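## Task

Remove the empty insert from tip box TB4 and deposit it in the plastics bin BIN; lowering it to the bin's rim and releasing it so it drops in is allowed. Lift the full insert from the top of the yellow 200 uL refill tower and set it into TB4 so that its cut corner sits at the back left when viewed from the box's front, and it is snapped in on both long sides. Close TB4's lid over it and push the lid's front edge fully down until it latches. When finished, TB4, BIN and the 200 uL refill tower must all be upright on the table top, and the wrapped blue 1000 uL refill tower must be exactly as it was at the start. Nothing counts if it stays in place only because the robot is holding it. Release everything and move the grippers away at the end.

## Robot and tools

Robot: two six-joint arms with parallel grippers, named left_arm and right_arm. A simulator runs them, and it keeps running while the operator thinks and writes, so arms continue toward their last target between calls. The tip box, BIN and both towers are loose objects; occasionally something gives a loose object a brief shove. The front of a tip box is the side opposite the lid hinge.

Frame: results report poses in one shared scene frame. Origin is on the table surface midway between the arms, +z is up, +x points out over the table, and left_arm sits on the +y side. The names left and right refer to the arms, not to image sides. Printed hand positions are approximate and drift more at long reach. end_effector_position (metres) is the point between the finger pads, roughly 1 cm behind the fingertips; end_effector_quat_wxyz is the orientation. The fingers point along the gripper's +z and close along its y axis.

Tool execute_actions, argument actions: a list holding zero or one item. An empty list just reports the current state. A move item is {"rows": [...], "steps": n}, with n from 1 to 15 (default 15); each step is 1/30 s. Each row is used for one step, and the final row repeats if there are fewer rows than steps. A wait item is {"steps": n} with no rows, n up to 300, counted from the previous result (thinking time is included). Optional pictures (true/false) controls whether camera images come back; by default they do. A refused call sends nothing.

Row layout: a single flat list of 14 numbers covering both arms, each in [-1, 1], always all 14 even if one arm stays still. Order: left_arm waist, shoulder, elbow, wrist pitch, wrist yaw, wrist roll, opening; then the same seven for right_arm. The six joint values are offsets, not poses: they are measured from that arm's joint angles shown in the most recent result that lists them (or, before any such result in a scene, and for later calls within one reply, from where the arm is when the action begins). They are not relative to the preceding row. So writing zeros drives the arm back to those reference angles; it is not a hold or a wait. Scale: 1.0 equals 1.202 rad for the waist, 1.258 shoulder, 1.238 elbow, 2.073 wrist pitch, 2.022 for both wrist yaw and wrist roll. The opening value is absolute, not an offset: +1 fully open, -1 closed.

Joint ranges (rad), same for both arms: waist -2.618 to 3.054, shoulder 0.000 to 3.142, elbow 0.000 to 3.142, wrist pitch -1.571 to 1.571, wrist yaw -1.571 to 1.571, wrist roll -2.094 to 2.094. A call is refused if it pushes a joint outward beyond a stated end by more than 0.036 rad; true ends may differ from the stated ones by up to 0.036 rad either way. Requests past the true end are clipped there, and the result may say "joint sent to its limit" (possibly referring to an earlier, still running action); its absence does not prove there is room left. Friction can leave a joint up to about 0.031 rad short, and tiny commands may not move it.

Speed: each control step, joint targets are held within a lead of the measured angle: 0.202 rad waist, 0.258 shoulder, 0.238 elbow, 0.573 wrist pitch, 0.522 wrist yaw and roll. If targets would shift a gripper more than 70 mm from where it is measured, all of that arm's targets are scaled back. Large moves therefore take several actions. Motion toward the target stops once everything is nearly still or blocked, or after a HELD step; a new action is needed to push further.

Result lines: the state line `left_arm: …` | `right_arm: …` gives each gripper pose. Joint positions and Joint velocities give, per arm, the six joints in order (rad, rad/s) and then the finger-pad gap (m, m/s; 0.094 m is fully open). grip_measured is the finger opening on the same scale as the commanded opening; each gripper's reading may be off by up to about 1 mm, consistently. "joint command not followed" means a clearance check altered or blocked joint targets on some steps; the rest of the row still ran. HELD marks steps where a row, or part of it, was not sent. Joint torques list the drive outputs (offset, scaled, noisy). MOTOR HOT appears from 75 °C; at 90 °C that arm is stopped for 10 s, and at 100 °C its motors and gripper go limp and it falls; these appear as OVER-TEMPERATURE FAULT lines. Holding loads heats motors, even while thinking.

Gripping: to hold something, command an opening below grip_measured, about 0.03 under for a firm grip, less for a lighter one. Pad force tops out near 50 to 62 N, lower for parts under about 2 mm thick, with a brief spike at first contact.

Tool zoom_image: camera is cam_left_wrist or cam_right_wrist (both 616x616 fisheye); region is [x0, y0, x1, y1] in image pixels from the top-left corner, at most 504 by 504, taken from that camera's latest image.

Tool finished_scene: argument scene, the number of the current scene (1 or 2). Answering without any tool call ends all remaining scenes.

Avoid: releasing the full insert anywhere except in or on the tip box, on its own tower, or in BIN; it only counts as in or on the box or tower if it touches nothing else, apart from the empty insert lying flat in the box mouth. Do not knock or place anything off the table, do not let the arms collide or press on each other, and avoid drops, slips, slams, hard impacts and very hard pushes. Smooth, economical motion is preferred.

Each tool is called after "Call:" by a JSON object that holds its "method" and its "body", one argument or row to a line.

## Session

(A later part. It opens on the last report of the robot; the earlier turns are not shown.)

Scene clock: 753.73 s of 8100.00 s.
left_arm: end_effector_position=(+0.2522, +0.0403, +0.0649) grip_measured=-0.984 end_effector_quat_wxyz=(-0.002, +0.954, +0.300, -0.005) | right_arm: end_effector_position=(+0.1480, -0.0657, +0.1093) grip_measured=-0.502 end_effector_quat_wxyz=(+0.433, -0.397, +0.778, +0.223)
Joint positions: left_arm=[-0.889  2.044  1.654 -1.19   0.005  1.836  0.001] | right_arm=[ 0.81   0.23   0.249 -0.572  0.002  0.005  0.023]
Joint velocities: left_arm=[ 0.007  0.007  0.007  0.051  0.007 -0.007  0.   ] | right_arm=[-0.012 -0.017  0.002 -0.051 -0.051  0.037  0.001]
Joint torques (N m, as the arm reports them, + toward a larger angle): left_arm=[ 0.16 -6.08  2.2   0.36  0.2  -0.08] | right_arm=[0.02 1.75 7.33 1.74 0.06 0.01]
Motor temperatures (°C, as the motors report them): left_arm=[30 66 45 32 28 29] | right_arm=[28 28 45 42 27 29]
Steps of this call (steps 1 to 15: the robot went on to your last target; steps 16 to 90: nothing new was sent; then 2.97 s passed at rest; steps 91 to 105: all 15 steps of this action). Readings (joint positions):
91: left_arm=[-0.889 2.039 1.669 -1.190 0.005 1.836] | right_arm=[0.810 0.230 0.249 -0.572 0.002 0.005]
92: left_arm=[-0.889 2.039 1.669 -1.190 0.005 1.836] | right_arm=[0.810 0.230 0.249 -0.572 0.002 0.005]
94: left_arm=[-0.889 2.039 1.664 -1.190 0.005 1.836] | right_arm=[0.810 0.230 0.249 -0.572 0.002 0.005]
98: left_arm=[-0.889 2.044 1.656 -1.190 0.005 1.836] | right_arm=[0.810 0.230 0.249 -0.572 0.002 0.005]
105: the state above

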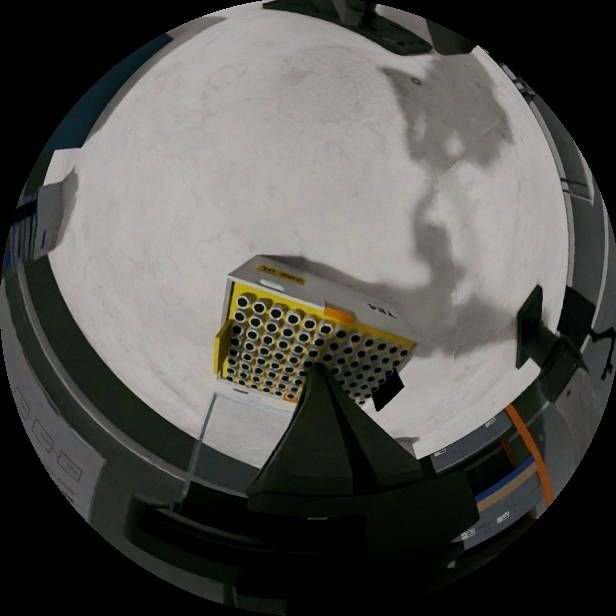

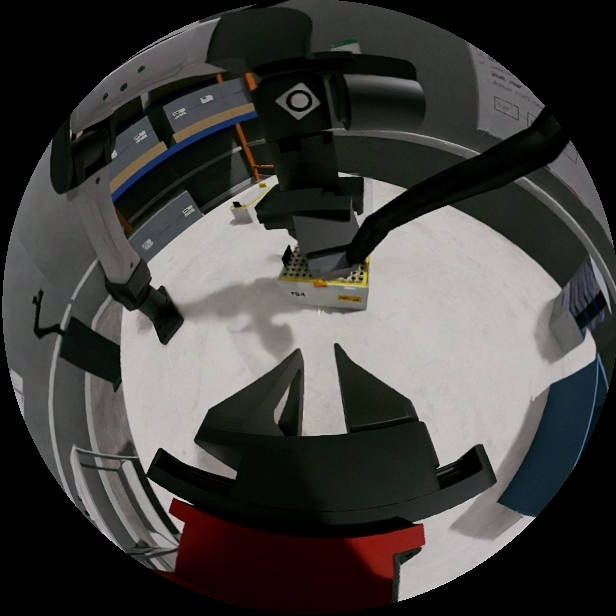

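Call:
{"method": "execute_actions", "body": {
  "actions": [
    {"rows":[[0,0.05,-0.05,0,0,0,-1,0,0,0,0,0,0,-0.5],[0,0.056,-0.056,0,0,0,-1,0,0,0,0,0,0,-0.5],[0,0.062,-0.062,0,0,0,-1,0,0,0,0,0,0,-0.5],[0,0.068,-0.068,0,0,0,-1,0,0,0,0,0,0,-0.5],[0,0.072,-0.072,0,0,0,-1,0,0,0,0,0,0,-0.5]],"steps":12}
  ],
  "pictures": false
}}

Call:
{"method": "execute_actions", "body": {
  "actions": [
    {"rows":[[0,0.03,-0.03,0,0,0,-1,0,0,0,0,0,0,-0.5],[0,0,0,0,0,0,-1,0,0,0,0,0,0,-0.5],[0,0,0.03,-0.015,0,0,-1,0,0,0,0,0,0,-0.5],[0,0,0.06,-0.03,0,0,-1,0,0,0,0,0,0,-0.5],[0,0,0.09,-0.05,0,0,-1,0,0,0,0,0,0,-0.5],[0,0,0.12,-0.07,0,0,-1,0,0,0,0,0,0,-0.5],[0,0,0.15,-0.09,0,0,-1,0,0,0,0,0,0,-0.5],[0,0,0.18,-0.105,0,0,-1,0,0,0,0,0,0,-0.5],[0,0,0.20,-0.12,0,0,-1,0,0,0,0,0,0,-0.5]],"steps":15}
  ],
  "pictures": false
}}

Call:
{"method": "execute_actions", "body": {
  "actions": [
    {"steps":10}
  ]
}}

Call:
{"method": "zoom_image", "body": {
  "camera": "cam_left_wrist",
  "region": [220, 200, 420, 380]
}}

Call:
{"method": "zoom_image", "body": {
  "camera": "cam_right_wrist",
  "region": [250, 200, 390, 320]
}}

Scene clock: 766.30 s of 8100.00 s.
left_arm: end_effector_position=(+0.2517, +0.0407, +0.0635) grip_measured=-0.984 end_effector_quat_wxyz=(-0.003, +0.954, +0.300, -0.005) | right_arm: end_effector_position=(+0.1480, -0.0657, +0.1093) grip_measured=-0.502 end_effector_quat_wxyz=(+0.433, -0.397, +0.778, +0.223)
Joint positions: left_arm=[-0.889  2.044  1.649 -1.186  0.005  1.836  0.001] | right_arm=[ 0.81   0.23   0.249 -0.572  0.002  0.005  0.023]
Joint velocities: left_arm=[-0.002 -0.002 -0.012 -0.007 -0.11   0.022 -0.002] | right_arm=[-0.007 -0.022  0.012 -0.007 -0.081 -0.022 -0.001]
Joint torques (N m, as the arm reports them, + toward a larger angle): left_arm=[ 0.14 -3.62  0.18  0.34  0.19 -0.08] | right_arm=[0.01 1.71 7.29 1.74 0.06 0.03]
Motor temperatures (°C, as the motors report them): left_arm=[30 62 43 32 28 29] | right_arm=[28 28 45 42 27 29]
Steps of this call (steps 1 to 15: the robot went on to your last target; steps 16 to 90: nothing new was sent; then 9.17 s passed at rest; steps 91 to 102: all 12 steps of this action). Readings (joint positions):
91: left_arm=[-0.889 2.044 1.654 -1.190 0.005 1.836] | right_arm=[0.810 0.230 0.249 -0.572 0.002 0.005]
92: left_arm=[-0.889 2.044 1.652 -1.189 0.005 1.836] | right_arm=[0.810 0.230 0.249 -0.572 0.002 0.005]
94: left_arm=[-0.889 2.044 1.650 -1.186 0.005 1.836] | right_arm=[0.810 0.230 0.249 -0.572 0.002 0.005]
98: left_arm=[-0.889 2.044 1.649 -1.186 0.005 1.836] | right_arm=[0.810 0.230 0.249 -0.572 0.002 0.005]
102: the state above

Scene clock: 766.80 s of 8100.00 s.
left_arm: end_effector_position=(+0.2614, +0.0326, +0.1278) grip_measured=-0.984 end_effector_quat_wxyz=(+0.019, +0.954, +0.300, +0.009) | right_arm: end_effector_position=(+0.1480, -0.0657, +0.1093) grip_measured=-0.502 end_effector_quat_wxyz=(+0.433, -0.397, +0.778, +0.223)
Joint positions: left_arm=[-0.889  2.036  1.892 -1.385  0.005  1.836  0.001] | right_arm=[ 0.81   0.23   0.249 -0.572  0.002  0.005  0.023]
Joint velocities: left_arm=[-0.012 -0.027  0.007 -0.286  0.022 -0.037 -0.   ] | right_arm=[ 0.002 -0.002 -0.007  0.051 -0.007 -0.007  0.001]
Joint torques (N m, as the arm reports them, + toward a larger angle): left_arm=[  0.11 -11.12   7.94   0.39   0.19  -0.08] | right_arm=[-0.03  1.69  7.29  1.75  0.07  0.02]
Motor temperatures (°C, as the motors report them): left_arm=[30 63 43 32 28 29] | right_arm=[28 28 45 42 27 29]
Steps of this call (steps 1 to 15: all 15 steps of this action). Readings (joint positions):
1: left_arm=[-0.889 2.041 1.649 -1.184 0.005 1.836] | right_arm=[0.810 0.230 0.249 -0.572 0.002 0.005]
2: left_arm=[-0.889 2.038 1.649 -1.184 0.005 1.836] | right_arm=[0.810 0.230 0.249 -0.572 0.002 0.005]
4: left_arm=[-0.889 2.040 1.664 -1.197 0.005 1.836] | right_arm=[0.810 0.230 0.249 -0.572 0.002 0.005]
8: left_arm=[-0.889 2.044 1.785 -1.285 0.005 1.836] | right_arm=[0.810 0.230 0.249 -0.572 0.002 0.005]
15: the state above

Scene clock: 767.13 s of 8100.00 s.
left_arm: end_effector_position=(+0.2550, +0.0379, +0.1275) grip_measured=-0.984 end_effector_quat_wxyz=(+0.004, +0.954, +0.300, -0.000) | right_arm: end_effector_position=(+0.1480, -0.0657, +0.1093) grip_measured=-0.502 end_effector_quat_wxyz=(+0.433, -0.397, +0.778, +0.223)
Joint positions: left_arm=[-0.889  2.036  1.892 -1.419  0.005  1.836  0.001] | right_arm=[ 0.81   0.23   0.249 -0.572  0.002  0.005  0.023]
Joint velocities: left_arm=[-0.002 -0.012 -0.017 -0.022 -0.051  0.022 -0.002] | right_arm=[-0.027  0.012 -0.017 -0.007 -0.037 -0.007  0.   ]
Joint torques (N m, as the arm reports them, + toward a larger angle): left_arm=[  0.15 -11.12   7.83   0.25   0.2   -0.08] | right_arm=[0.   1.74 7.32 1.74 0.06 0.02]
Motor temperatures (°C, as the motors report them): left_arm=[30 63 43 32 28 29] | right_arm=[28 28 45 42 27 29]
Steps of this call (steps 1 to 10: the robot went on to your last target). Readings (joint positions):
1: left_arm=[-0.889 2.036 1.892 -1.393 0.005 1.836] | right_arm=[0.810 0.230 0.249 -0.572 0.002 0.005]
2: left_arm=[-0.889 2.036 1.892 -1.400 0.005 1.836] | right_arm=[0.810 0.230 0.249 -0.572 0.002 0.005]
4: left_arm=[-0.889 2.036 1.892 -1.409 0.005 1.836] | right_arm=[0.810 0.230 0.249 -0.572 0.002 0.005]
8: left_arm=[-0.889 2.036 1.892 -1.417 0.005 1.836] | right_arm=[0.810 0.230 0.249 -0.572 0.002 0.005]
10: the state above

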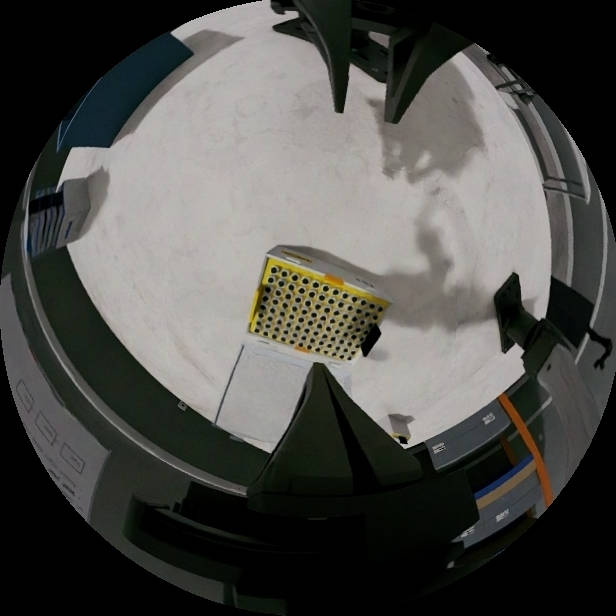

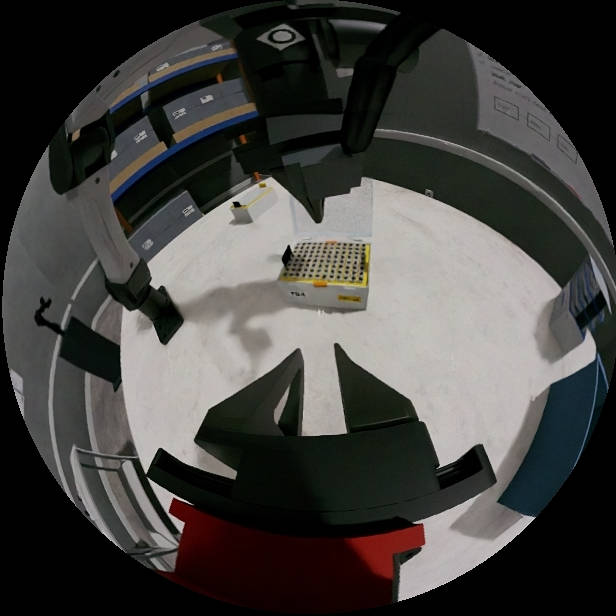

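Region (220, 200, 420, 380) of cam_left_wrist's 616x616 image, scaled by 2.520, with more detail than that image has; it fills the top 454 rows of this view, and the rest is white.

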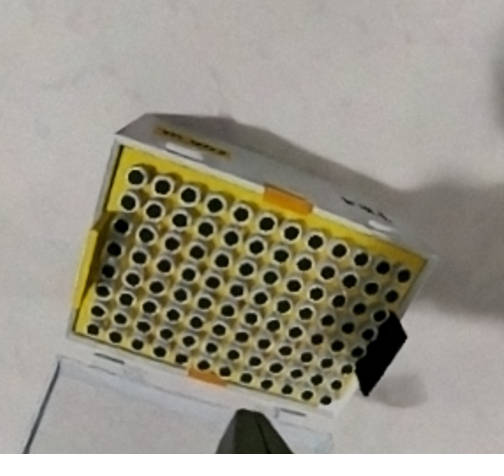

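Region (250, 200, 390, 320) of cam_right_wrist's 616x616 image, scaled by 3.600, with more detail than that image has; it fills the top 432 rows of this view, and the rest is white.

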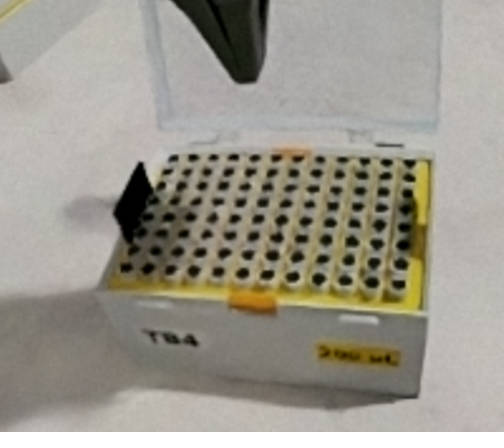

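Call:
{"method": "execute_actions", "body": {
  "actions": [
    {"rows":[[0,-0.03,0.01,0,0,0,-1,0,0,0,0,0,0,-0.5],[0,-0.06,0.02,0,0,0,-1,0,0,0,0,0,0,-0.5],[0,-0.092,0.034,0,0,0,-1,0,0,0,0,0,0,-0.5]],"steps":12}
  ],
  "pictures": false
}}

Call:
{"method": "execute_actions", "body": {
  "actions": [
    {"rows":[[0.04,0,0,0,0,0,-1,0,0,0,0,0,0,-0.5],[0.08,0,0,0,0,0,-1,0,0,0,0,0,0,-0.5],[0.12,0,0,0,0,0,-1,0,0,0,0,0,0,-0.5],[0.16,0,0,0,0,0,-1,0,0,0,0,0,0,-0.5],[0.20,0,0,0,0,0,-1,0,0,0,0,0,0,-0.5],[0.24,0,0,0,0,0,-1,0,0,0,0,0,0,-0.5],[0.285,0,0,0,0,0,-1,0,0,0,0,0,0,-0.5]],"steps":15}
  ],
  "pictures": false
}}

Call:
{"method": "execute_actions", "body": {
  "actions": [
    {"steps":8}
  ]
}}

Scene clock: 795.87 s of 8100.00 s.
left_arm: end_effector_position=(+0.2566, +0.0366, +0.1860) grip_measured=-0.984 end_effector_quat_wxyz=(+0.074, +0.950, +0.299, +0.045) | right_arm: end_effector_position=(+0.1480, -0.0657, +0.1093) grip_measured=-0.502 end_effector_quat_wxyz=(+0.433, -0.397, +0.778, +0.223)
Joint positions: left_arm=[-0.889  1.909  1.932 -1.421  0.005  1.836  0.001] | right_arm=[ 0.81   0.23   0.249 -0.572  0.002  0.005  0.023]
Joint velocities: left_arm=[ 0.007  0.056  0.002  0.022 -0.037 -0.022  0.001] | right_arm=[ 0.007  0.002  0.002  0.007  0.037 -0.051 -0.   ]
Joint torques (N m, as the arm reports them, + toward a larger angle): left_arm=[ 0.12 -9.87  7.78  0.77  0.19 -0.11] | right_arm=[0.02 1.74 7.29 1.74 0.06 0.02]
Motor temperatures (°C, as the motors report them): left_arm=[30 66 44 31 28 29] | right_arm=[28 28 45 42 27 29]
Steps of this call (steps 1 to 30: the robot went on to your last target; steps 31 to 100: nothing new was sent; then 25.00 s passed at rest; steps 101 to 112: all 12 steps of this action). Readings (joint positions):
101: left_arm=[-0.889 2.034 1.892 -1.422 0.005 1.836] | right_arm=[0.810 0.230 0.249 -0.572 0.002 0.005]
102: left_arm=[-0.889 2.028 1.892 -1.421 0.005 1.836] | right_arm=[0.810 0.230 0.249 -0.572 0.002 0.005]
104: left_arm=[-0.889 1.995 1.893 -1.421 0.005 1.836] | right_arm=[0.810 0.230 0.249 -0.572 0.002 0.005]
108: left_arm=[-0.889 1.922 1.925 -1.421 0.005 1.836] | right_arm=[0.810 0.230 0.249 -0.572 0.002 0.005]
112: the state above

Scene clock: 796.37 s of 8100.00 s.
left_arm: end_effector_position=(+0.3280, +0.1598, +0.1859) grip_measured=-0.984 end_effector_quat_wxyz=(+0.063, +0.881, +0.464, +0.062) | right_arm: end_effector_position=(+0.1480, -0.0657, +0.1093) grip_measured=-0.502 end_effector_quat_wxyz=(+0.433, -0.397, +0.778, +0.223)
Joint positions: left_arm=[-0.53   1.909  1.932 -1.416 -0.005  1.836  0.001] | right_arm=[ 0.81   0.23   0.249 -0.572  0.002  0.005  0.023]
Joint velocities: left_arm=[-0.154 -0.017  0.012  0.007 -0.095  0.022  0.001] | right_arm=[-0.022 -0.012  0.002  0.007  0.022  0.022 -0.   ]
Joint torques (N m, as the arm reports them, + toward a larger angle): left_arm=[ -0.44 -10.69   7.61   0.72   0.26  -0.08] | right_arm=[0.   1.72 7.33 1.73 0.06 0.01]
Motor temperatures (°C, as the motors report them): left_arm=[30 66 44 31 28 29] | right_arm=[28 28 45 42 27 29]
Steps of this call (steps 1 to 15: all 15 steps of this action). Readings (joint positions):
1: left_arm=[-0.886 1.909 1.932 -1.421 0.006 1.836] | right_arm=[0.810 0.230 0.249 -0.572 0.002 0.005]
2: left_arm=[-0.875 1.909 1.932 -1.421 0.008 1.836] | right_arm=[0.810 0.230 0.249 -0.572 0.002 0.005]
4: left_arm=[-0.819 1.909 1.932 -1.421 0.014 1.836] | right_arm=[0.810 0.230 0.249 -0.572 0.002 0.005]
8: left_arm=[-0.610 1.909 1.932 -1.416 0.012 1.836] | right_arm=[0.810 0.230 0.249 -0.572 0.002 0.005]
15: the state above

Scene clock: 796.63 s of 8100.00 s.
left_arm: end_effector_position=(+0.3268, +0.1564, +0.1859) grip_measured=-0.984 end_effector_quat_wxyz=(+0.064, +0.883, +0.460, +0.062) | right_arm: end_effector_position=(+0.1480, -0.0657, +0.1093) grip_measured=-0.502 end_effector_quat_wxyz=(+0.433, -0.397, +0.778, +0.223)
Joint positions: left_arm=[-0.539  1.909  1.932 -1.416 -0.004  1.836  0.001] | right_arm=[ 0.81   0.23   0.249 -0.572  0.002  0.005  0.023]
Joint velocities: left_arm=[ 0.007 -0.027  0.007  0.037 -0.007 -0.081  0.   ] | right_arm=[ 0.007 -0.017 -0.002  0.022  0.007 -0.007  0.001]
Joint torques (N m, as the arm reports them, + toward a larger angle): left_arm=[ -0.52 -10.76   7.6    0.72   0.28  -0.1 ] | right_arm=[-0.02  1.72  7.27  1.75  0.07  0.02]
Motor temperatures (°C, as the motors report them): left_arm=[30 66 44 31 28 29] | right_arm=[28 28 45 42 27 29]
Steps of this call (steps 1 to 8: the robot went on to your last target). Readings (joint positions):
1: left_arm=[-0.535 1.909 1.932 -1.416 -0.005 1.836] | right_arm=[0.810 0.230 0.249 -0.572 0.002 0.005]
2: left_arm=[-0.537 1.909 1.932 -1.416 -0.004 1.836] | right_arm=[0.810 0.230 0.249 -0.572 0.002 0.005]
4: left_arm=[-0.539 1.909 1.932 -1.416 -0.004 1.836] | right_arm=[0.810 0.230 0.249 -0.572 0.002 0.005]
8: the state above

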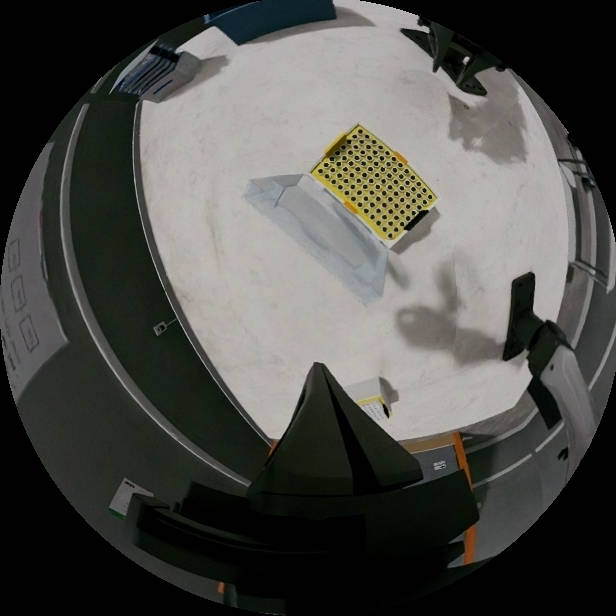

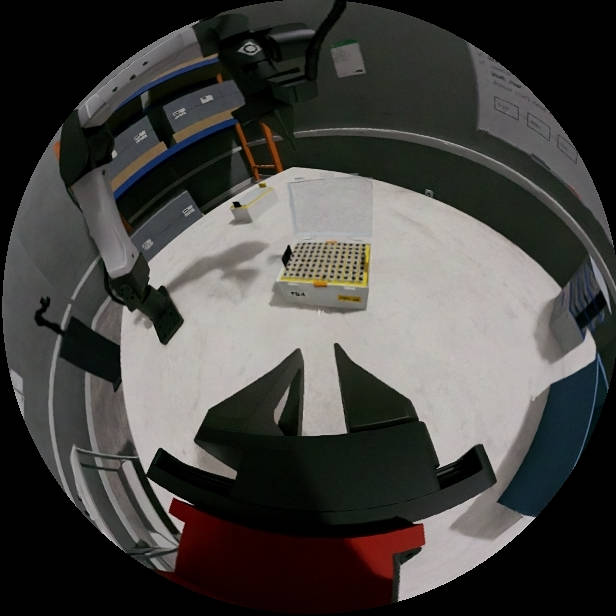

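Call:
{"method": "execute_actions", "body": {
  "actions": [
    {"rows":[[-0.01,0.0,0,0.03,0,0.02,-1,0,0,0,0,0,0,-0.5],[-0.02,0.0,0,0.06,0,0.04,-1,0,0,0,0,0,0,-0.5],[-0.03,0.015,0,0.08,0,0.06,-1,0,0,0,0,0,0,-0.5],[-0.04,0.03,-0.01,0.1,0,0.08,-1,0,0,0,0,0,0,-0.5],[-0.05,0.045,-0.015,0.1,0,0.1,-1,0,0,0,0,0,0,-0.5],[-0.06,0.06,-0.02,0.1,0,0.1,-1,0,0,0,0,0,0,-0.5],[-0.06,0.075,-0.025,0.1,0,0.1,-1,0,0,0,0,0,0,-0.5],[-0.06,0.09,-0.03,0.1,0,0.1,-1,0,0,0,0,0,0,-0.5],[-0.06,0.105,-0.035,0.1,0,0.1,-1,0,0,0,0,0,0,-0.5],[-0.06,0.12,-0.04,0.1,0,0.1,-1,0,0,0,0,0,0,-0.5],[-0.06,0.13,-0.042,0.1,0,0.1,-1,0,0,0,0,0,0,-0.5],[-0.06,0.138,-0.042,0.1,0,0.1,-1,0,0,0,0,0,0,-0.5]],"steps":15}
  ],
  "pictures": false
}}

Call:
{"method": "execute_actions", "body": {
  "actions": [
    {"steps":10}
  ]
}}

Scene clock: 816.03 s of 8100.00 s.
left_arm: end_effector_position=(+0.3574, +0.1128, +0.1131) grip_measured=-0.984 end_effector_quat_wxyz=(+0.053, +0.935, +0.346, +0.057) | right_arm: end_effector_position=(+0.1480, -0.0657, +0.1093) grip_measured=-0.502 end_effector_quat_wxyz=(+0.433, -0.397, +0.778, +0.223)
Joint positions: left_arm=[-0.609  2.082  1.89  -1.223 -0.004  2.017  0.001] | right_arm=[ 0.81   0.23   0.249 -0.572  0.002  0.005  0.023]
Joint velocities: left_arm=[-0.002  0.247 -0.129  0.007 -0.007  0.081  0.   ] | right_arm=[-0.007  0.002  0.002  0.051 -0.007  0.081 -0.   ]
Joint torques (N m, as the arm reports them, + toward a larger angle): left_arm=[ -0.08 -14.04   7.73   0.87   0.2    0.01] | right_arm=[-0.01  1.72  7.34  1.74  0.06  0.02]
Motor temperatures (°C, as the motors report them): left_arm=[30 67 45 32 28 29] | right_arm=[28 28 45 43 27 29]
Steps of this call (steps 1 to 15: the robot went on to your last target; steps 16 to 90: nothing new was sent; then 15.90 s passed at rest; steps 91 to 105: all 15 steps of this action). Readings (joint positions):
91: left_arm=[-0.539 1.909 1.932 -1.412 -0.004 1.841] | right_arm=[0.810 0.230 0.249 -0.572 0.002 0.005]
92: left_arm=[-0.540 1.909 1.932 -1.398 -0.004 1.852] | right_arm=[0.810 0.230 0.249 -0.572 0.002 0.005]
94: left_arm=[-0.549 1.911 1.932 -1.348 -0.004 1.890] | right_arm=[0.810 0.230 0.249 -0.572 0.002 0.005]
98: left_arm=[-0.593 1.952 1.932 -1.264 -0.004 1.971] | right_arm=[0.810 0.230 0.249 -0.572 0.002 0.005]
105: the state above

Scene clock: 816.37 s of 8100.00 s.
left_arm: end_effector_position=(+0.3573, +0.1128, +0.1091) grip_measured=-0.984 end_effector_quat_wxyz=(+0.050, +0.937, +0.342, +0.055) | right_arm: end_effector_position=(+0.1480, -0.0657, +0.1093) grip_measured=-0.502 end_effector_quat_wxyz=(+0.433, -0.397, +0.778, +0.223)
Joint positions: left_arm=[-0.609  2.088  1.885 -1.219 -0.004  2.027  0.001] | right_arm=[ 0.81   0.23   0.249 -0.572  0.002  0.005  0.023]
Joint velocities: left_arm=[ 0.017  0.007  0.002 -0.037  0.037  0.007  0.001] | right_arm=[-0.007  0.017 -0.002 -0.022 -0.095 -0.066 -0.   ]
Joint torques (N m, as the arm reports them, + toward a larger angle): left_arm=[  0.   -13.05   7.28   0.81   0.2    0.03] | right_arm=[0.   1.72 7.32 1.75 0.06 0.02]
Motor temperatures (°C, as the motors report them): left_arm=[30 67 45 32 28 29] | right_arm=[28 28 45 43 27 29]
Steps of this call (steps 1 to 10: the robot went on to your last target). Readings (joint positions):
1: left_arm=[-0.609 2.088 1.887 -1.223 -0.004 2.019] | right_arm=[0.810 0.230 0.249 -0.572 0.002 0.005]
2: left_arm=[-0.609 2.090 1.885 -1.223 -0.004 2.021] | right_arm=[0.810 0.230 0.249 -0.572 0.002 0.005]
4: left_arm=[-0.609 2.089 1.885 -1.221 -0.004 2.024] | right_arm=[0.810 0.230 0.249 -0.572 0.002 0.005]
8: left_arm=[-0.609 2.088 1.885 -1.219 -0.004 2.027] | right_arm=[0.810 0.230 0.249 -0.572 0.002 0.005]
10: the state above

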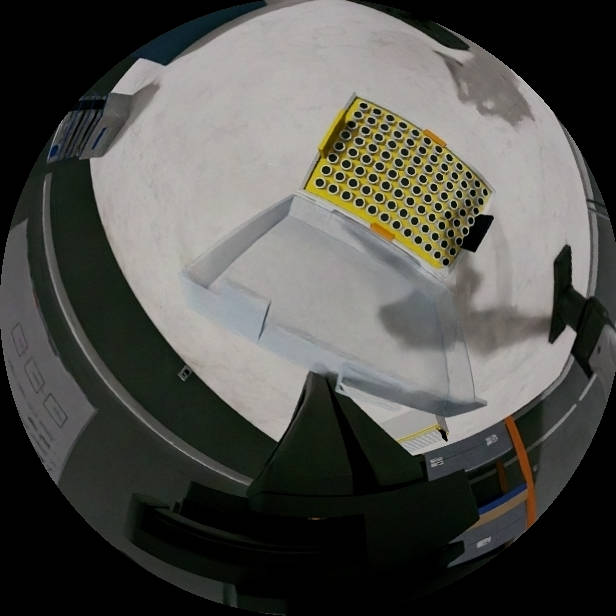

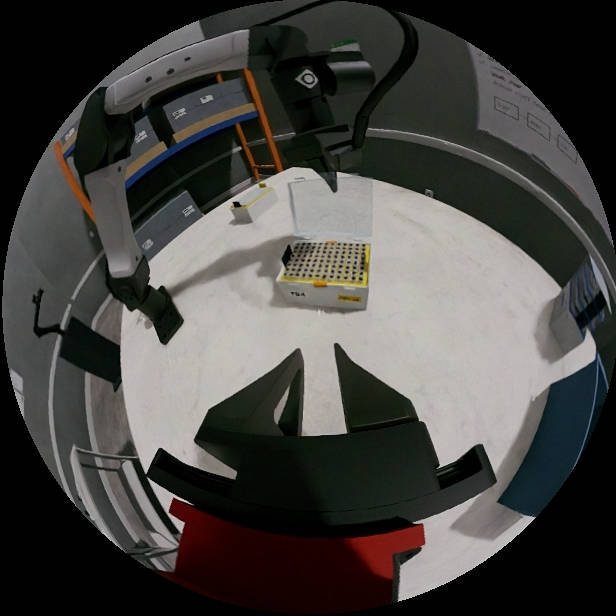

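Call:
{"method": "execute_actions", "body": {
  "actions": [
    {"rows":[[-0.008,0,0.02,-0.006,0,0,-1,0,0,0,0,0,0,-0.5],[-0.014,0,0.04,-0.012,0,0,-1,0,0,0,0,0,0,-0.5],[-0.02,0,0.045,-0.018,0,0,-1,0,0,0,0,0,0,-0.5],[-0.026,0,0.045,-0.022,0,0,-1,0,0,0,0,0,0,-0.5],[-0.032,0,0.045,-0.026,0,0,-1,0,0,0,0,0,0,-0.5],[-0.038,0,0.045,-0.03,0,0,-1,0,0,0,0,0,0,-0.5],[-0.044,0,0.045,-0.033,0,0,-1,0,0,0,0,0,0,-0.5],[-0.05,0,0.045,-0.036,0,0,-1,0,0,0,0,0,0,-0.5],[-0.056,0,0.045,-0.039,0,0,-1,0,0,0,0,0,0,-0.5],[-0.062,0,0.045,-0.042,0,0,-1,0,0,0,0,0,0,-0.5],[-0.068,0,0.045,-0.045,0,0,-1,0,0,0,0,0,0,-0.5],[-0.074,0,0.045,-0.048,0,0,-1,0,0,0,0,0,0,-0.5],[-0.08,0,0.045,-0.051,0,0,-1,0,0,0,0,0,0,-0.5],[-0.086,0,0.045,-0.054,0,0,-1,0,0,0,0,0,0,-0.5],[-0.092,0,0.045,-0.057,0,0,-1,0,0,0,0,0,0,-0.5]],"steps":15}
  ],
  "pictures": false
}}

Call:
{"method": "execute_actions", "body": {
  "actions": [
    {"steps":8}
  ]
}}

Scene clock: 834.60 s of 8100.00 s.
left_arm: end_effector_position=(+0.3328, +0.0824, +0.1191) grip_measured=-0.984 end_effector_quat_wxyz=(+0.041, +0.952, +0.300, +0.042) | right_arm: end_effector_position=(+0.1480, -0.0657, +0.1093) grip_measured=-0.502 end_effector_quat_wxyz=(+0.433, -0.397, +0.778, +0.223)
Joint positions: left_arm=[-0.697  2.088  1.929 -1.295 -0.004  2.029  0.001] | right_arm=[ 0.81   0.23   0.249 -0.572  0.002  0.005  0.023]
Joint velocities: left_arm=[-0.203 -0.002 -0.007 -0.212  0.037 -0.037 -0.   ] | right_arm=[-0.012 -0.027  0.012  0.022 -0.007 -0.022  0.001]
Joint torques (N m, as the arm reports them, + toward a larger angle): left_arm=[ -0.83 -12.4    8.72   0.48   0.22  -0.1 ] | right_arm=[-0.02  1.72  7.35  1.73  0.07  0.02]
Motor temperatures (°C, as the motors report them): left_arm=[30 72 45 32 28 29] | right_arm=[28 28 45 43 27 29]
Steps of this call (steps 1 to 30: the robot went on to your last target; steps 31 to 100: nothing new was sent; then 14.40 s passed at rest; steps 101 to 115: all 15 steps of this action). Readings (joint positions):
101: left_arm=[-0.609 2.088 1.886 -1.219 -0.004 2.029] | right_arm=[0.810 0.230 0.249 -0.572 0.002 0.005]
102: left_arm=[-0.609 2.088 1.892 -1.223 -0.004 2.029] | right_arm=[0.810 0.230 0.249 -0.572 0.002 0.005]
104: left_arm=[-0.613 2.088 1.911 -1.232 -0.004 2.029] | right_arm=[0.810 0.230 0.249 -0.572 0.002 0.005]
108: left_arm=[-0.640 2.088 1.929 -1.248 -0.004 2.029] | right_arm=[0.810 0.230 0.249 -0.572 0.002 0.005]
115: the state above

Scene clock: 834.87 s of 8100.00 s.
left_arm: end_effector_position=(+0.3239, +0.0790, +0.1185) grip_measured=-0.984 end_effector_quat_wxyz=(+0.032, +0.955, +0.292, +0.033) | right_arm: end_effector_position=(+0.1480, -0.0657, +0.1093) grip_measured=-0.502 end_effector_quat_wxyz=(+0.433, -0.397, +0.778, +0.223)
Joint positions: left_arm=[-0.714  2.088  1.929 -1.32  -0.004  2.029  0.001] | right_arm=[ 0.81   0.23   0.249 -0.572  0.002  0.005  0.023]
Joint velocities: left_arm=[-0.002 -0.027  0.012 -0.007 -0.022  0.022 -0.001] | right_arm=[ 0.002 -0.007 -0.017  0.022 -0.051 -0.066 -0.   ]
Joint torques (N m, as the arm reports them, + toward a larger angle): left_arm=[ -0.39 -12.44   8.65   0.44   0.18  -0.1 ] | right_arm=[0.   1.71 7.32 1.75 0.07 0.03]
Motor temperatures (°C, as the motors report them): left_arm=[30 72 45 32 28 29] | right_arm=[28 28 45 43 27 29]
Steps of this call (steps 1 to 8: the robot went on to your last target). Readings (joint positions):
1: left_arm=[-0.703 2.088 1.929 -1.301 -0.004 2.029] | right_arm=[0.810 0.230 0.249 -0.572 0.002 0.005]
2: left_arm=[-0.708 2.088 1.929 -1.306 -0.004 2.029] | right_arm=[0.810 0.230 0.249 -0.572 0.002 0.005]
4: left_arm=[-0.713 2.088 1.929 -1.313 -0.004 2.029] | right_arm=[0.810 0.230 0.249 -0.572 0.002 0.005]
8: the state above

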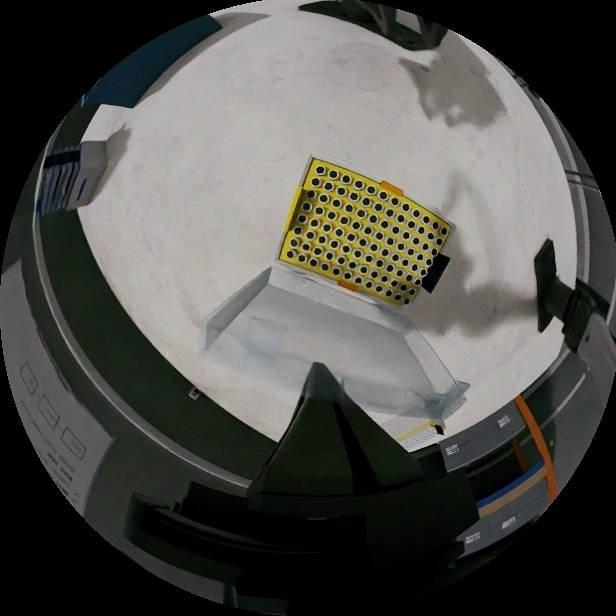

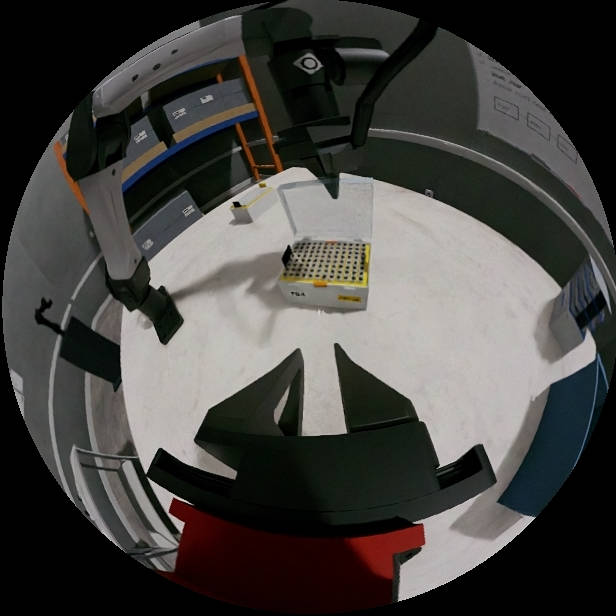

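Continue quickly (shoulder is warming).

Call:
{"method": "execute_actions", "body": {
  "actions": [
    {"rows":[[-0.01,0,0,-0.008,0,0,-1,0,0,0,0,0,0,-0.5],[-0.015,0,0,-0.012,0,0,-1,0,0,0,0,0,0,-0.5],[-0.02,0,0,-0.016,0,0,-1,0,0,0,0,0,0,-0.5],[-0.025,0,0,-0.02,0,0,-1,0,0,0,0,0,0,-0.5],[-0.03,0,0,-0.024,0,0,-1,0,0,0,0,0,0,-0.5],[-0.035,0,0,-0.028,0,0,-1,0,0,0,0,0,0,-0.5],[-0.04,0,0,-0.032,0,0,-1,0,0,0,0,0,0,-0.5],[-0.045,0,0,-0.036,0,0,-1,0,0,0,0,0,0,-0.5],[-0.05,0,0,-0.04,0,0,-1,0,0,0,0,0,0,-0.5],[-0.055,0,0,-0.044,0,0,-1,0,0,0,0,0,0,-0.5],[-0.06,0,0,-0.048,0,0,-1,0,0,0,0,0,0,-0.5],[-0.065,0,0,-0.052,0,0,-1,0,0,0,0,0,0,-0.5],[-0.07,0,0,-0.055,0,0,-1,0,0,0,0,0,0,-0.5],[-0.075,0,0,-0.058,0,0,-1,0,0,0,0,0,0,-0.5],[-0.08,0,0,-0.06,0,0,-1,0,0,0,0,0,0,-0.5]],"steps":15}
  ],
  "pictures": false
}}

Call:
{"method": "execute_actions", "body": {
  "actions": [
    {"steps":15}
  ]
}}

Scene clock: 843.50 s of 8100.00 s.
left_arm: end_effector_position=(+0.2900, +0.0633, +0.1174) grip_measured=-0.984 end_effector_quat_wxyz=(+0.002, +0.967, +0.256, +0.004) | right_arm: end_effector_position=(+0.1480, -0.0657, +0.1093) grip_measured=-0.502 end_effector_quat_wxyz=(+0.433, -0.397, +0.778, +0.223)
Joint positions: left_arm=[-0.789  2.088  1.929 -1.403 -0.004  2.029  0.001] | right_arm=[ 0.81   0.23   0.249 -0.572  0.002  0.005  0.023]
Joint velocities: left_arm=[-0.159  0.012  0.012 -0.154  0.007  0.022  0.   ] | right_arm=[ 0.007  0.002 -0.012  0.022 -0.007 -0.066  0.   ]
Joint torques (N m, as the arm reports them, + toward a larger angle): left_arm=[ -0.89 -12.33   7.52   0.25   0.18  -0.07] | right_arm=[-0.02  1.72  7.35  1.74  0.06  0.01]
Motor temperatures (°C, as the motors report them): left_arm=[30 73 45 32 28 29] | right_arm=[28 28 45 43 27 29]
Steps of this call (steps 1 to 30: the robot went on to your last target; steps 31 to 100: nothing new was sent; then 4.80 s passed at rest; steps 101 to 115: all 15 steps of this action). Readings (joint positions):
101: left_arm=[-0.714 2.088 1.929 -1.324 -0.004 2.029] | right_arm=[0.810 0.230 0.249 -0.572 0.002 0.005]
102: left_arm=[-0.714 2.088 1.929 -1.324 -0.004 2.029] | right_arm=[0.810 0.230 0.249 -0.572 0.002 0.005]
104: left_arm=[-0.718 2.088 1.929 -1.329 -0.004 2.029] | right_arm=[0.810 0.230 0.249 -0.572 0.002 0.005]
108: left_arm=[-0.742 2.088 1.929 -1.352 -0.004 2.029] | right_arm=[0.810 0.230 0.249 -0.572 0.002 0.005]
115: the state above

Scene clock: 844.00 s of 8100.00 s.
left_arm: end_effector_position=(+0.2811, +0.0625, +0.1175) grip_measured=-0.984 end_effector_quat_wxyz=(-0.009, +0.969, +0.249, -0.005) | right_arm: end_effector_position=(+0.1480, -0.0657, +0.1093) grip_measured=-0.502 end_effector_quat_wxyz=(+0.433, -0.397, +0.778, +0.223)
Joint positions: left_arm=[-0.803  2.088  1.929 -1.432 -0.004  2.029  0.001] | right_arm=[ 0.81   0.23   0.249 -0.572  0.002  0.005  0.023]
Joint velocities: left_arm=[ 0.002 -0.017 -0.002  0.037  0.037 -0.051 -0.001] | right_arm=[-0.007  0.007 -0.017  0.037  0.022 -0.125  0.001]
Joint torques (N m, as the arm reports them, + toward a larger angle): left_arm=[ -0.44 -12.22   7.39   0.18   0.2   -0.08] | right_arm=[0.02 1.74 7.32 1.74 0.07 0.01]
Motor temperatures (°C, as the motors report them): left_arm=[30 73 45 32 28 29] | right_arm=[28 28 45 43 27 29]
Steps of this call (steps 1 to 15: the robot went on to your last target). Readings (joint positions):
1: left_arm=[-0.795 2.088 1.929 -1.410 -0.004 2.029] | right_arm=[0.810 0.230 0.249 -0.572 0.002 0.005]
2: left_arm=[-0.799 2.088 1.929 -1.415 -0.004 2.029] | right_arm=[0.810 0.230 0.249 -0.572 0.002 0.005]
4: left_arm=[-0.803 2.088 1.929 -1.422 -0.004 2.029] | right_arm=[0.810 0.230 0.249 -0.572 0.002 0.005]
8: left_arm=[-0.803 2.088 1.929 -1.429 -0.004 2.029] | right_arm=[0.810 0.230 0.249 -0.572 0.002 0.005]
15: the state above

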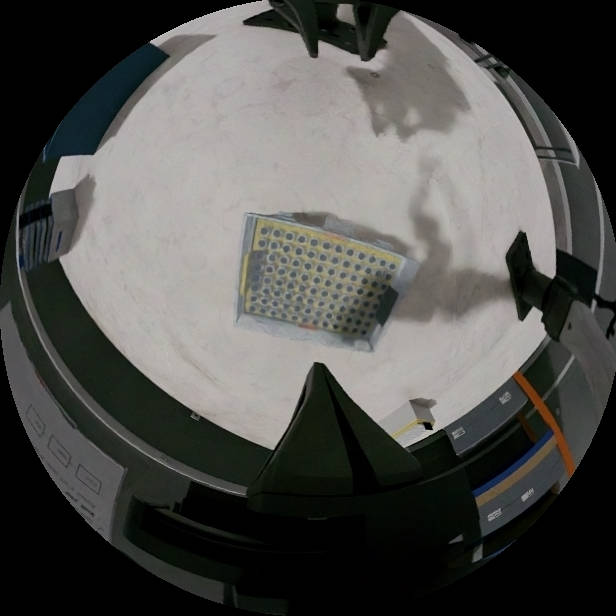

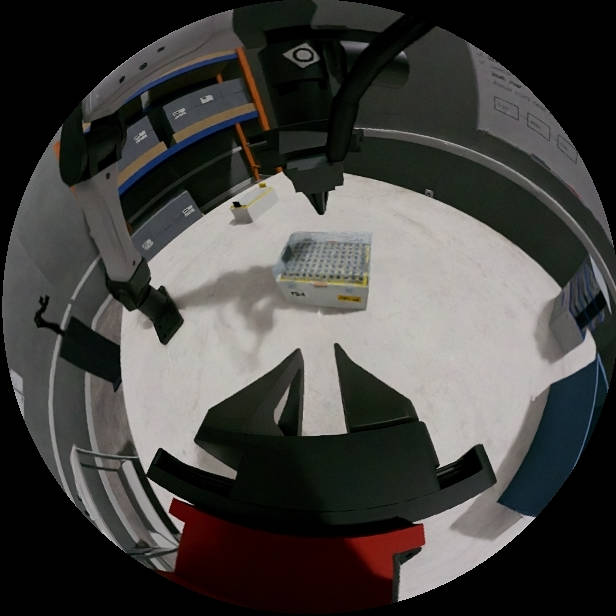

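Call:
{"method": "execute_actions", "body": {
  "actions": [
    {"rows":[[-0.015,-0.01,-0.015,0.008,0,-0.013,-0.8,0,0,0,0,0,0,-0.5],[-0.03,-0.02,-0.03,0.016,0,-0.026,-0.6,0,0,0,0,0,0,-0.5],[-0.045,-0.03,-0.05,0.025,0,-0.04,-0.4,0,0,0,0,0,0,-0.5],[-0.06,-0.04,-0.07,0.034,0,-0.053,-0.2,0,0,0,0,0,0,-0.5],[-0.075,-0.05,-0.09,0.043,0,-0.066,0,0,0,0,0,0,0,-0.5],[-0.09,-0.06,-0.11,0.052,0,-0.08,0.1,0,0,0,0,0,0,-0.5],[-0.105,-0.068,-0.13,0.06,0,-0.093,0.1,0,0,0,0,0,0,-0.5],[-0.12,-0.075,-0.15,0.068,0,-0.106,0.1,0,0,0,0,0,0,-0.5],[-0.135,-0.075,-0.17,0.076,0,-0.12,0.1,0,0,0,0,0,0,-0.5],[-0.145,-0.075,-0.185,0.084,0,-0.129,0.1,0,0,0,0,0,0,-0.5],[-0.145,-0.075,-0.194,0.084,0,-0.129,0.1,0,0,0,0,0,0,-0.5]],"steps":15}
  ],
  "pictures": false
}}

Call:
{"method": "execute_actions", "body": {
  "actions": [
    {"steps":12}
  ]
}}

Scene clock: 858.57 s of 8100.00 s.
left_arm: end_effector_position=(+0.2212, +0.0219, +0.0935) grip_measured=+0.098 end_effector_quat_wxyz=(-0.009, +0.963, +0.268, -0.003) | right_arm: end_effector_position=(+0.1480, -0.0657, +0.1093) grip_measured=-0.502 end_effector_quat_wxyz=(+0.433, -0.397, +0.778, +0.223)
Joint positions: left_arm=[-0.983  2.001  1.705 -1.293 -0.004  1.809  0.052] | right_arm=[ 0.81   0.23   0.249 -0.572  0.002  0.005  0.023]
Joint velocities: left_arm=[-0.017  0.012 -0.022  0.022  0.066 -0.198 -0.   ] | right_arm=[-0.022  0.007 -0.007 -0.037 -0.022 -0.007 -0.001]
Joint torques (N m, as the arm reports them, + toward a larger angle): left_arm=[  0.63 -12.11   6.33   0.57   0.17  -0.19] | right_arm=[-0.03  1.68  7.3   1.75  0.06  0.01]
Motor temperatures (°C, as the motors report them): left_arm=[30 74 45 31 28 29] | right_arm=[28 28 45 43 27 29]
Steps of this call (steps 1 to 15: the robot went on to your last target; steps 16 to 90: nothing new was sent; then 11.07 s passed at rest; steps 91 to 105: all 15 steps of this action). Readings (joint positions):
91: left_arm=[-0.804 2.088 1.929 -1.432 -0.004 2.026] | right_arm=[0.810 0.230 0.249 -0.572 0.002 0.005]
92: left_arm=[-0.806 2.086 1.925 -1.427 -0.004 2.020] | right_arm=[0.810 0.230 0.249 -0.572 0.002 0.005]
94: left_arm=[-0.822 2.071 1.898 -1.406 -0.005 1.995] | right_arm=[0.810 0.230 0.249 -0.572 0.002 0.005]
98: left_arm=[-0.898 2.023 1.805 -1.356 -0.005 1.917] | right_arm=[0.810 0.230 0.249 -0.572 0.002 0.005]
105: the state above

Scene clock: 858.97 s of 8100.00 s.
left_arm: end_effector_position=(+0.2255, +0.0178, +0.0933) grip_measured=+0.098 end_effector_quat_wxyz=(+0.001, +0.959, +0.282, +0.003) | right_arm: end_effector_position=(+0.1480, -0.0657, +0.1093) grip_measured=-0.502 end_effector_quat_wxyz=(+0.433, -0.397, +0.778, +0.223)
Joint positions: left_arm=[-0.983  2.001  1.704 -1.269 -0.004  1.78   0.052] | right_arm=[ 0.81   0.23   0.249 -0.572  0.002  0.005  0.023]
Joint velocities: left_arm=[ 0.007  0.017  0.002  0.037 -0.022 -0.066  0.   ] | right_arm=[-0.022  0.002 -0.007  0.037  0.051 -0.007 -0.001]
Joint torques (N m, as the arm reports them, + toward a larger angle): left_arm=[  0.62 -12.16   6.17   0.51   0.19  -0.2 ] | right_arm=[-0.02  1.72  7.31  1.74  0.06  0.02]
Motor temperatures (°C, as the motors report them): left_arm=[30 74 45 31 28 29] | right_arm=[28 28 45 43 27 29]
Steps of this call (steps 1 to 12: the robot went on to your last target). Readings (joint positions):
1: left_arm=[-0.983 2.001 1.704 -1.289 -0.004 1.803] | right_arm=[0.810 0.230 0.249 -0.572 0.002 0.005]
2: left_arm=[-0.983 2.001 1.704 -1.285 -0.004 1.798] | right_arm=[0.810 0.230 0.249 -0.572 0.002 0.005]
4: left_arm=[-0.983 2.001 1.704 -1.278 -0.004 1.790] | right_arm=[0.810 0.230 0.249 -0.572 0.002 0.005]
8: left_arm=[-0.983 2.001 1.704 -1.271 -0.004 1.783] | right_arm=[0.810 0.230 0.249 -0.572 0.002 0.005]
12: the state above

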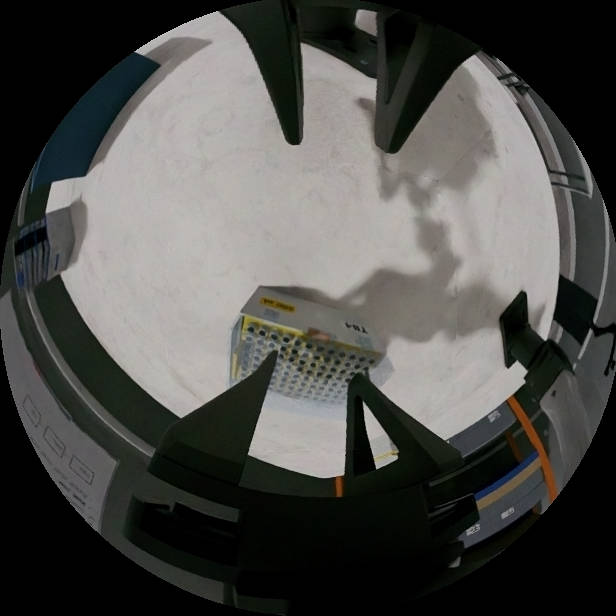

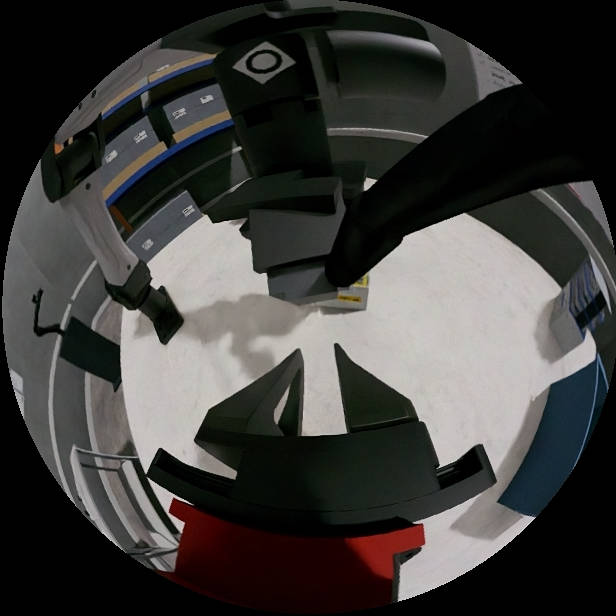

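Call:
{"method": "execute_actions", "body": {
  "actions": [
    {"rows":[[0.018,0,0,0.008,0,0,0.1,0,0,0,0,0,0,-0.5],[0.018,0,0,0.012,0,0,0.1,0,0,0,0,0,0,-0.5],[0.018,0,-0.015,0.018,0,0,0.1,0,0,0,0,0,0,-0.5],[0.018,0,-0.022,0.022,0,0,0.1,0,0,0,0,0,0,-0.5],[0.018,0,-0.03,0.026,0,0,0.1,0,0,0,0,0,0,-0.5],[0.018,0,-0.038,0.03,0,0,0.1,0,0,0,0,0,0,-0.5]],"steps":15}
  ]
}}

Call:
{"method": "zoom_image", "body": {
  "camera": "cam_left_wrist",
  "region": [200, 260, 430, 440]
}}

Scene clock: 864.13 s of 8100.00 s.
left_arm: end_effector_position=(+0.2316, +0.0182, +0.0861) grip_measured=+0.098 end_effector_quat_wxyz=(+0.009, +0.957, +0.289, +0.007) | right_arm: end_effector_position=(+0.1480, -0.0657, +0.1093) grip_measured=-0.502 end_effector_quat_wxyz=(+0.433, -0.397, +0.778, +0.223)
Joint positions: left_arm=[-0.971  2.001  1.675 -1.221 -0.004  1.778  0.052] | right_arm=[ 0.81   0.23   0.249 -0.572  0.002  0.005  0.023]
Joint velocities: left_arm=[ 0.007  0.012 -0.022  0.022  0.066 -0.022  0.   ] | right_arm=[-0.002 -0.002 -0.002  0.037  0.095 -0.051 -0.001]
Joint torques (N m, as the arm reports them, + toward a larger angle): left_arm=[  1.16 -11.51   6.     0.55   0.19  -0.06] | right_arm=[0.   1.71 7.35 1.75 0.06 0.02]
Motor temperatures (°C, as the motors report them): left_arm=[30 75 45 31 28 29] | right_arm=[28 28 45 43 27 29]
MOTOR HOT: a motor of the left arm reached 75 °C. Now the hottest motor of the left arm, joint 2 (shoulder), reports 75 °C. The controller's stop level is 90 °C. To cool a motor, set the load down, stop pushing, or move to a pose that needs little force.
Steps of this call (steps 1 to 30: the robot went on to your last target; steps 31 to 100: nothing new was sent; then 1.33 s passed at rest; steps 101 to 115: all 15 steps of this action). Readings (joint positions):
101: left_arm=[-0.982 2.001 1.704 -1.268 -0.004 1.778] | right_arm=[0.810 0.230 0.249 -0.572 0.002 0.005]
102: left_arm=[-0.981 2.001 1.704 -1.266 -0.004 1.778] | right_arm=[0.810 0.230 0.249 -0.572 0.002 0.005]
104: left_arm=[-0.976 2.001 1.704 -1.258 -0.004 1.778] | right_arm=[0.810 0.230 0.249 -0.572 0.002 0.005]
108: left_arm=[-0.971 2.001 1.683 -1.232 -0.004 1.778] | right_arm=[0.810 0.230 0.249 -0.572 0.002 0.005]
115: the state above

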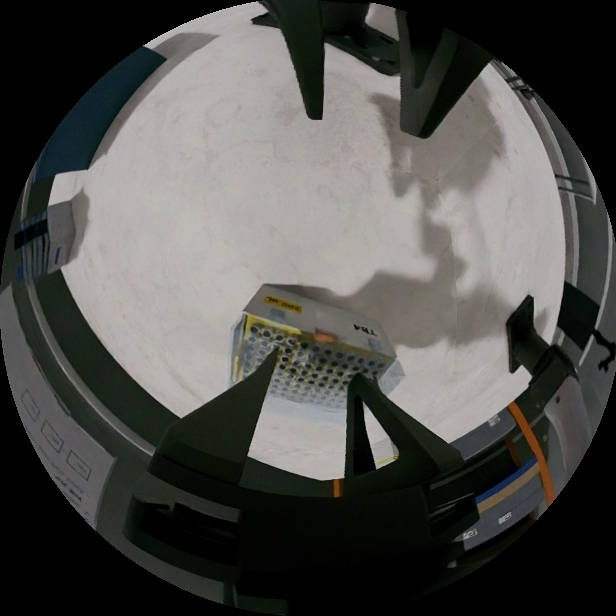

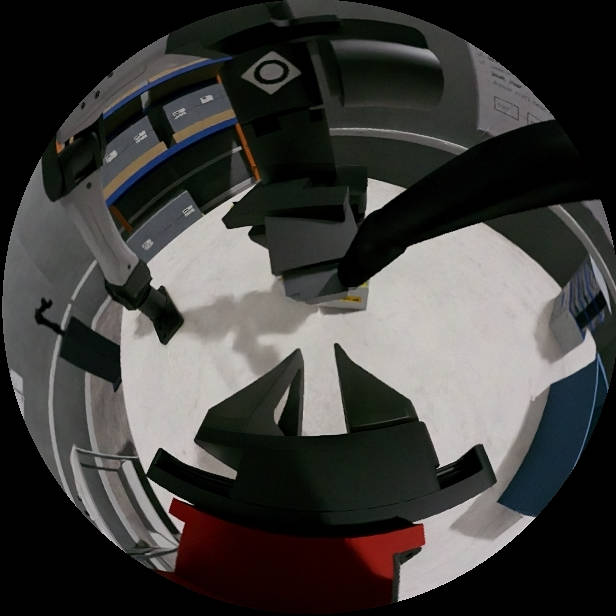

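Region (200, 260, 430, 440) of cam_left_wrist's 616x616 image, scaled by 2.191, with more detail than that image has; it fills the top 394 rows of this view, and the rest is white.

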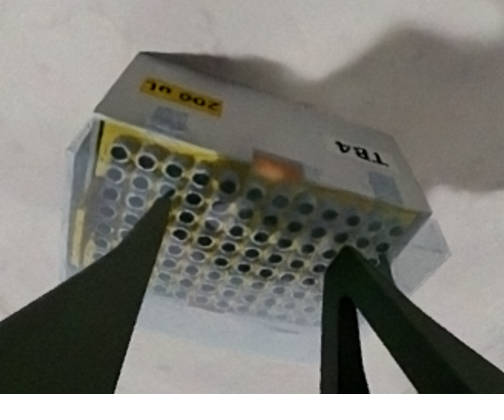

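Call:
{"method": "execute_actions", "body": {
  "actions": [
    {"rows":[[0,0.01,-0.015,0,0,0,0.1,0,0,0,0,0,0,-0.5],[0,0.015,-0.02,0,0,0,0.1,0,0,0,0,0,0,-0.5],[0,0.02,-0.025,0,0,0,0.1,0,0,0,0,0,0,-0.5],[0,0.025,-0.03,0,0,0,0.1,0,0,0,0,0,0,-0.5],[0,0.03,-0.035,0,0,0,0.1,0,0,0,0,0,0,-0.5],[0,0.035,-0.04,0,0,0,0.1,0,0,0,0,0,0,-0.5],[0,0.04,-0.045,0,0,0,0.1,0,0,0,0,0,0,-0.5],[0,0.045,-0.05,0,0,0,0.1,0,0,0,0,0,0,-0.5],[0,0.05,-0.055,0,0,0,0.1,0,0,0,0,0,0,-0.5],[0,0.055,-0.06,0,0,0,0.1,0,0,0,0,0,0,-0.5],[0,0.06,-0.065,0,0,0,0.1,0,0,0,0,0,0,-0.5],[0,0.065,-0.07,0,0,0,0.1,0,0,0,0,0,0,-0.5]],"steps":15}
  ]
}}

Call:
{"method": "zoom_image", "body": {
  "camera": "cam_left_wrist",
  "region": [200, 260, 430, 440]
}}

Scene clock: 873.70 s of 8100.00 s.
left_arm: end_effector_position=(+0.2293, +0.0204, +0.0793) grip_measured=+0.098 end_effector_quat_wxyz=(+0.002, +0.957, +0.289, +0.003) | right_arm: end_effector_position=(+0.1480, -0.0657, +0.1093) grip_measured=-0.502 end_effector_quat_wxyz=(+0.433, -0.397, +0.778, +0.223)
Joint positions: left_arm=[-0.971  2.007  1.658 -1.214 -0.004  1.778  0.052] | right_arm=[ 0.81   0.23   0.249 -0.572  0.002  0.005  0.023]
Joint velocities: left_arm=[-0.007 -0.002 -0.017  0.037  0.007  0.037 -0.   ] | right_arm=[ 0.007 -0.012  0.012 -0.051 -0.022 -0.007 -0.   ]
Joint torques (N m, as the arm reports them, + toward a larger angle): left_arm=[ 0.09 -4.78  1.5   0.34  0.19 -0.08] | right_arm=[0.02 1.7  7.3  1.74 0.06 0.02]
Motor temperatures (°C, as the motors report them): left_arm=[30 74 44 31 28 29] | right_arm=[28 28 45 43 27 29]
MOTOR HOT: still on. Now the hottest motor of the left arm, joint 2 (shoulder), reports 74 °C; the controller's stop level is 90 °C.
Steps of this call (steps 1 to 15: the robot went on to your last target; steps 16 to 90: nothing new was sent; then 6.07 s passed at rest; steps 91 to 105: all 15 steps of this action). Readings (joint positions):
91: left_arm=[-0.971 2.001 1.675 -1.218 -0.004 1.778] | right_arm=[0.810 0.230 0.249 -0.572 0.002 0.005]
92: left_arm=[-0.971 2.001 1.675 -1.218 -0.004 1.778] | right_arm=[0.810 0.230 0.249 -0.572 0.002 0.005]
94: left_arm=[-0.971 2.001 1.671 -1.217 -0.004 1.778] | right_arm=[0.810 0.230 0.249 -0.572 0.002 0.005]
98: left_arm=[-0.971 2.007 1.661 -1.216 -0.004 1.778] | right_arm=[0.810 0.230 0.249 -0.572 0.002 0.005]
105: the state above

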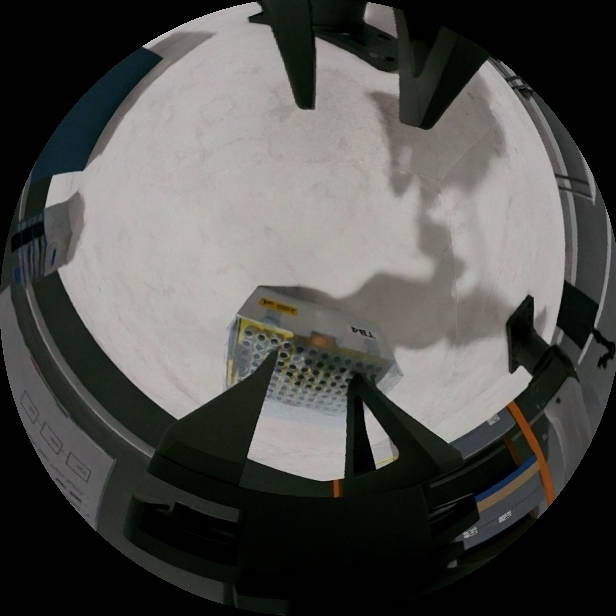

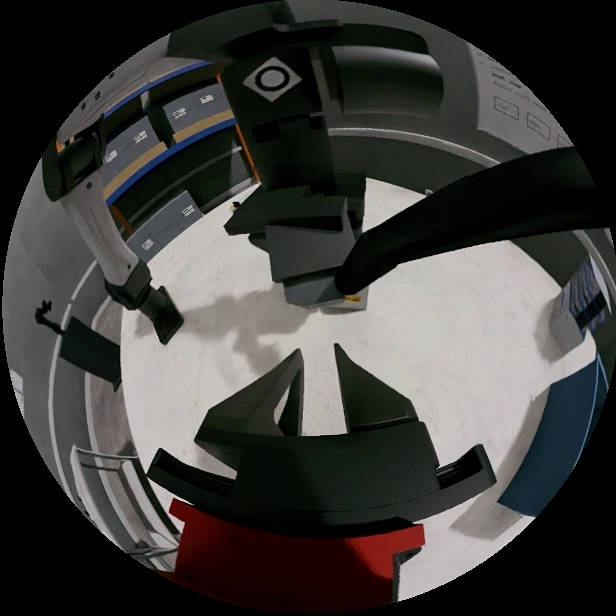

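Region (200, 260, 430, 440) of cam_left_wrist's 616x616 image, scaled by 2.191, with more detail than that image has; it fills the top 394 rows of this view, and the rest is white.

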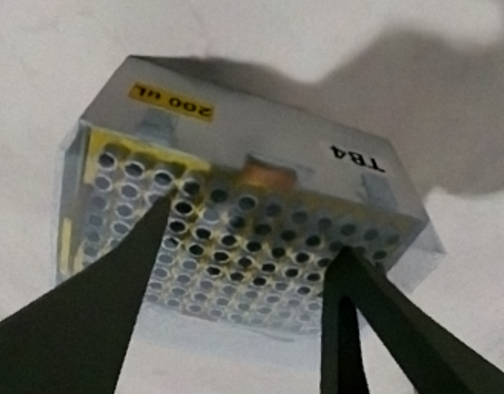

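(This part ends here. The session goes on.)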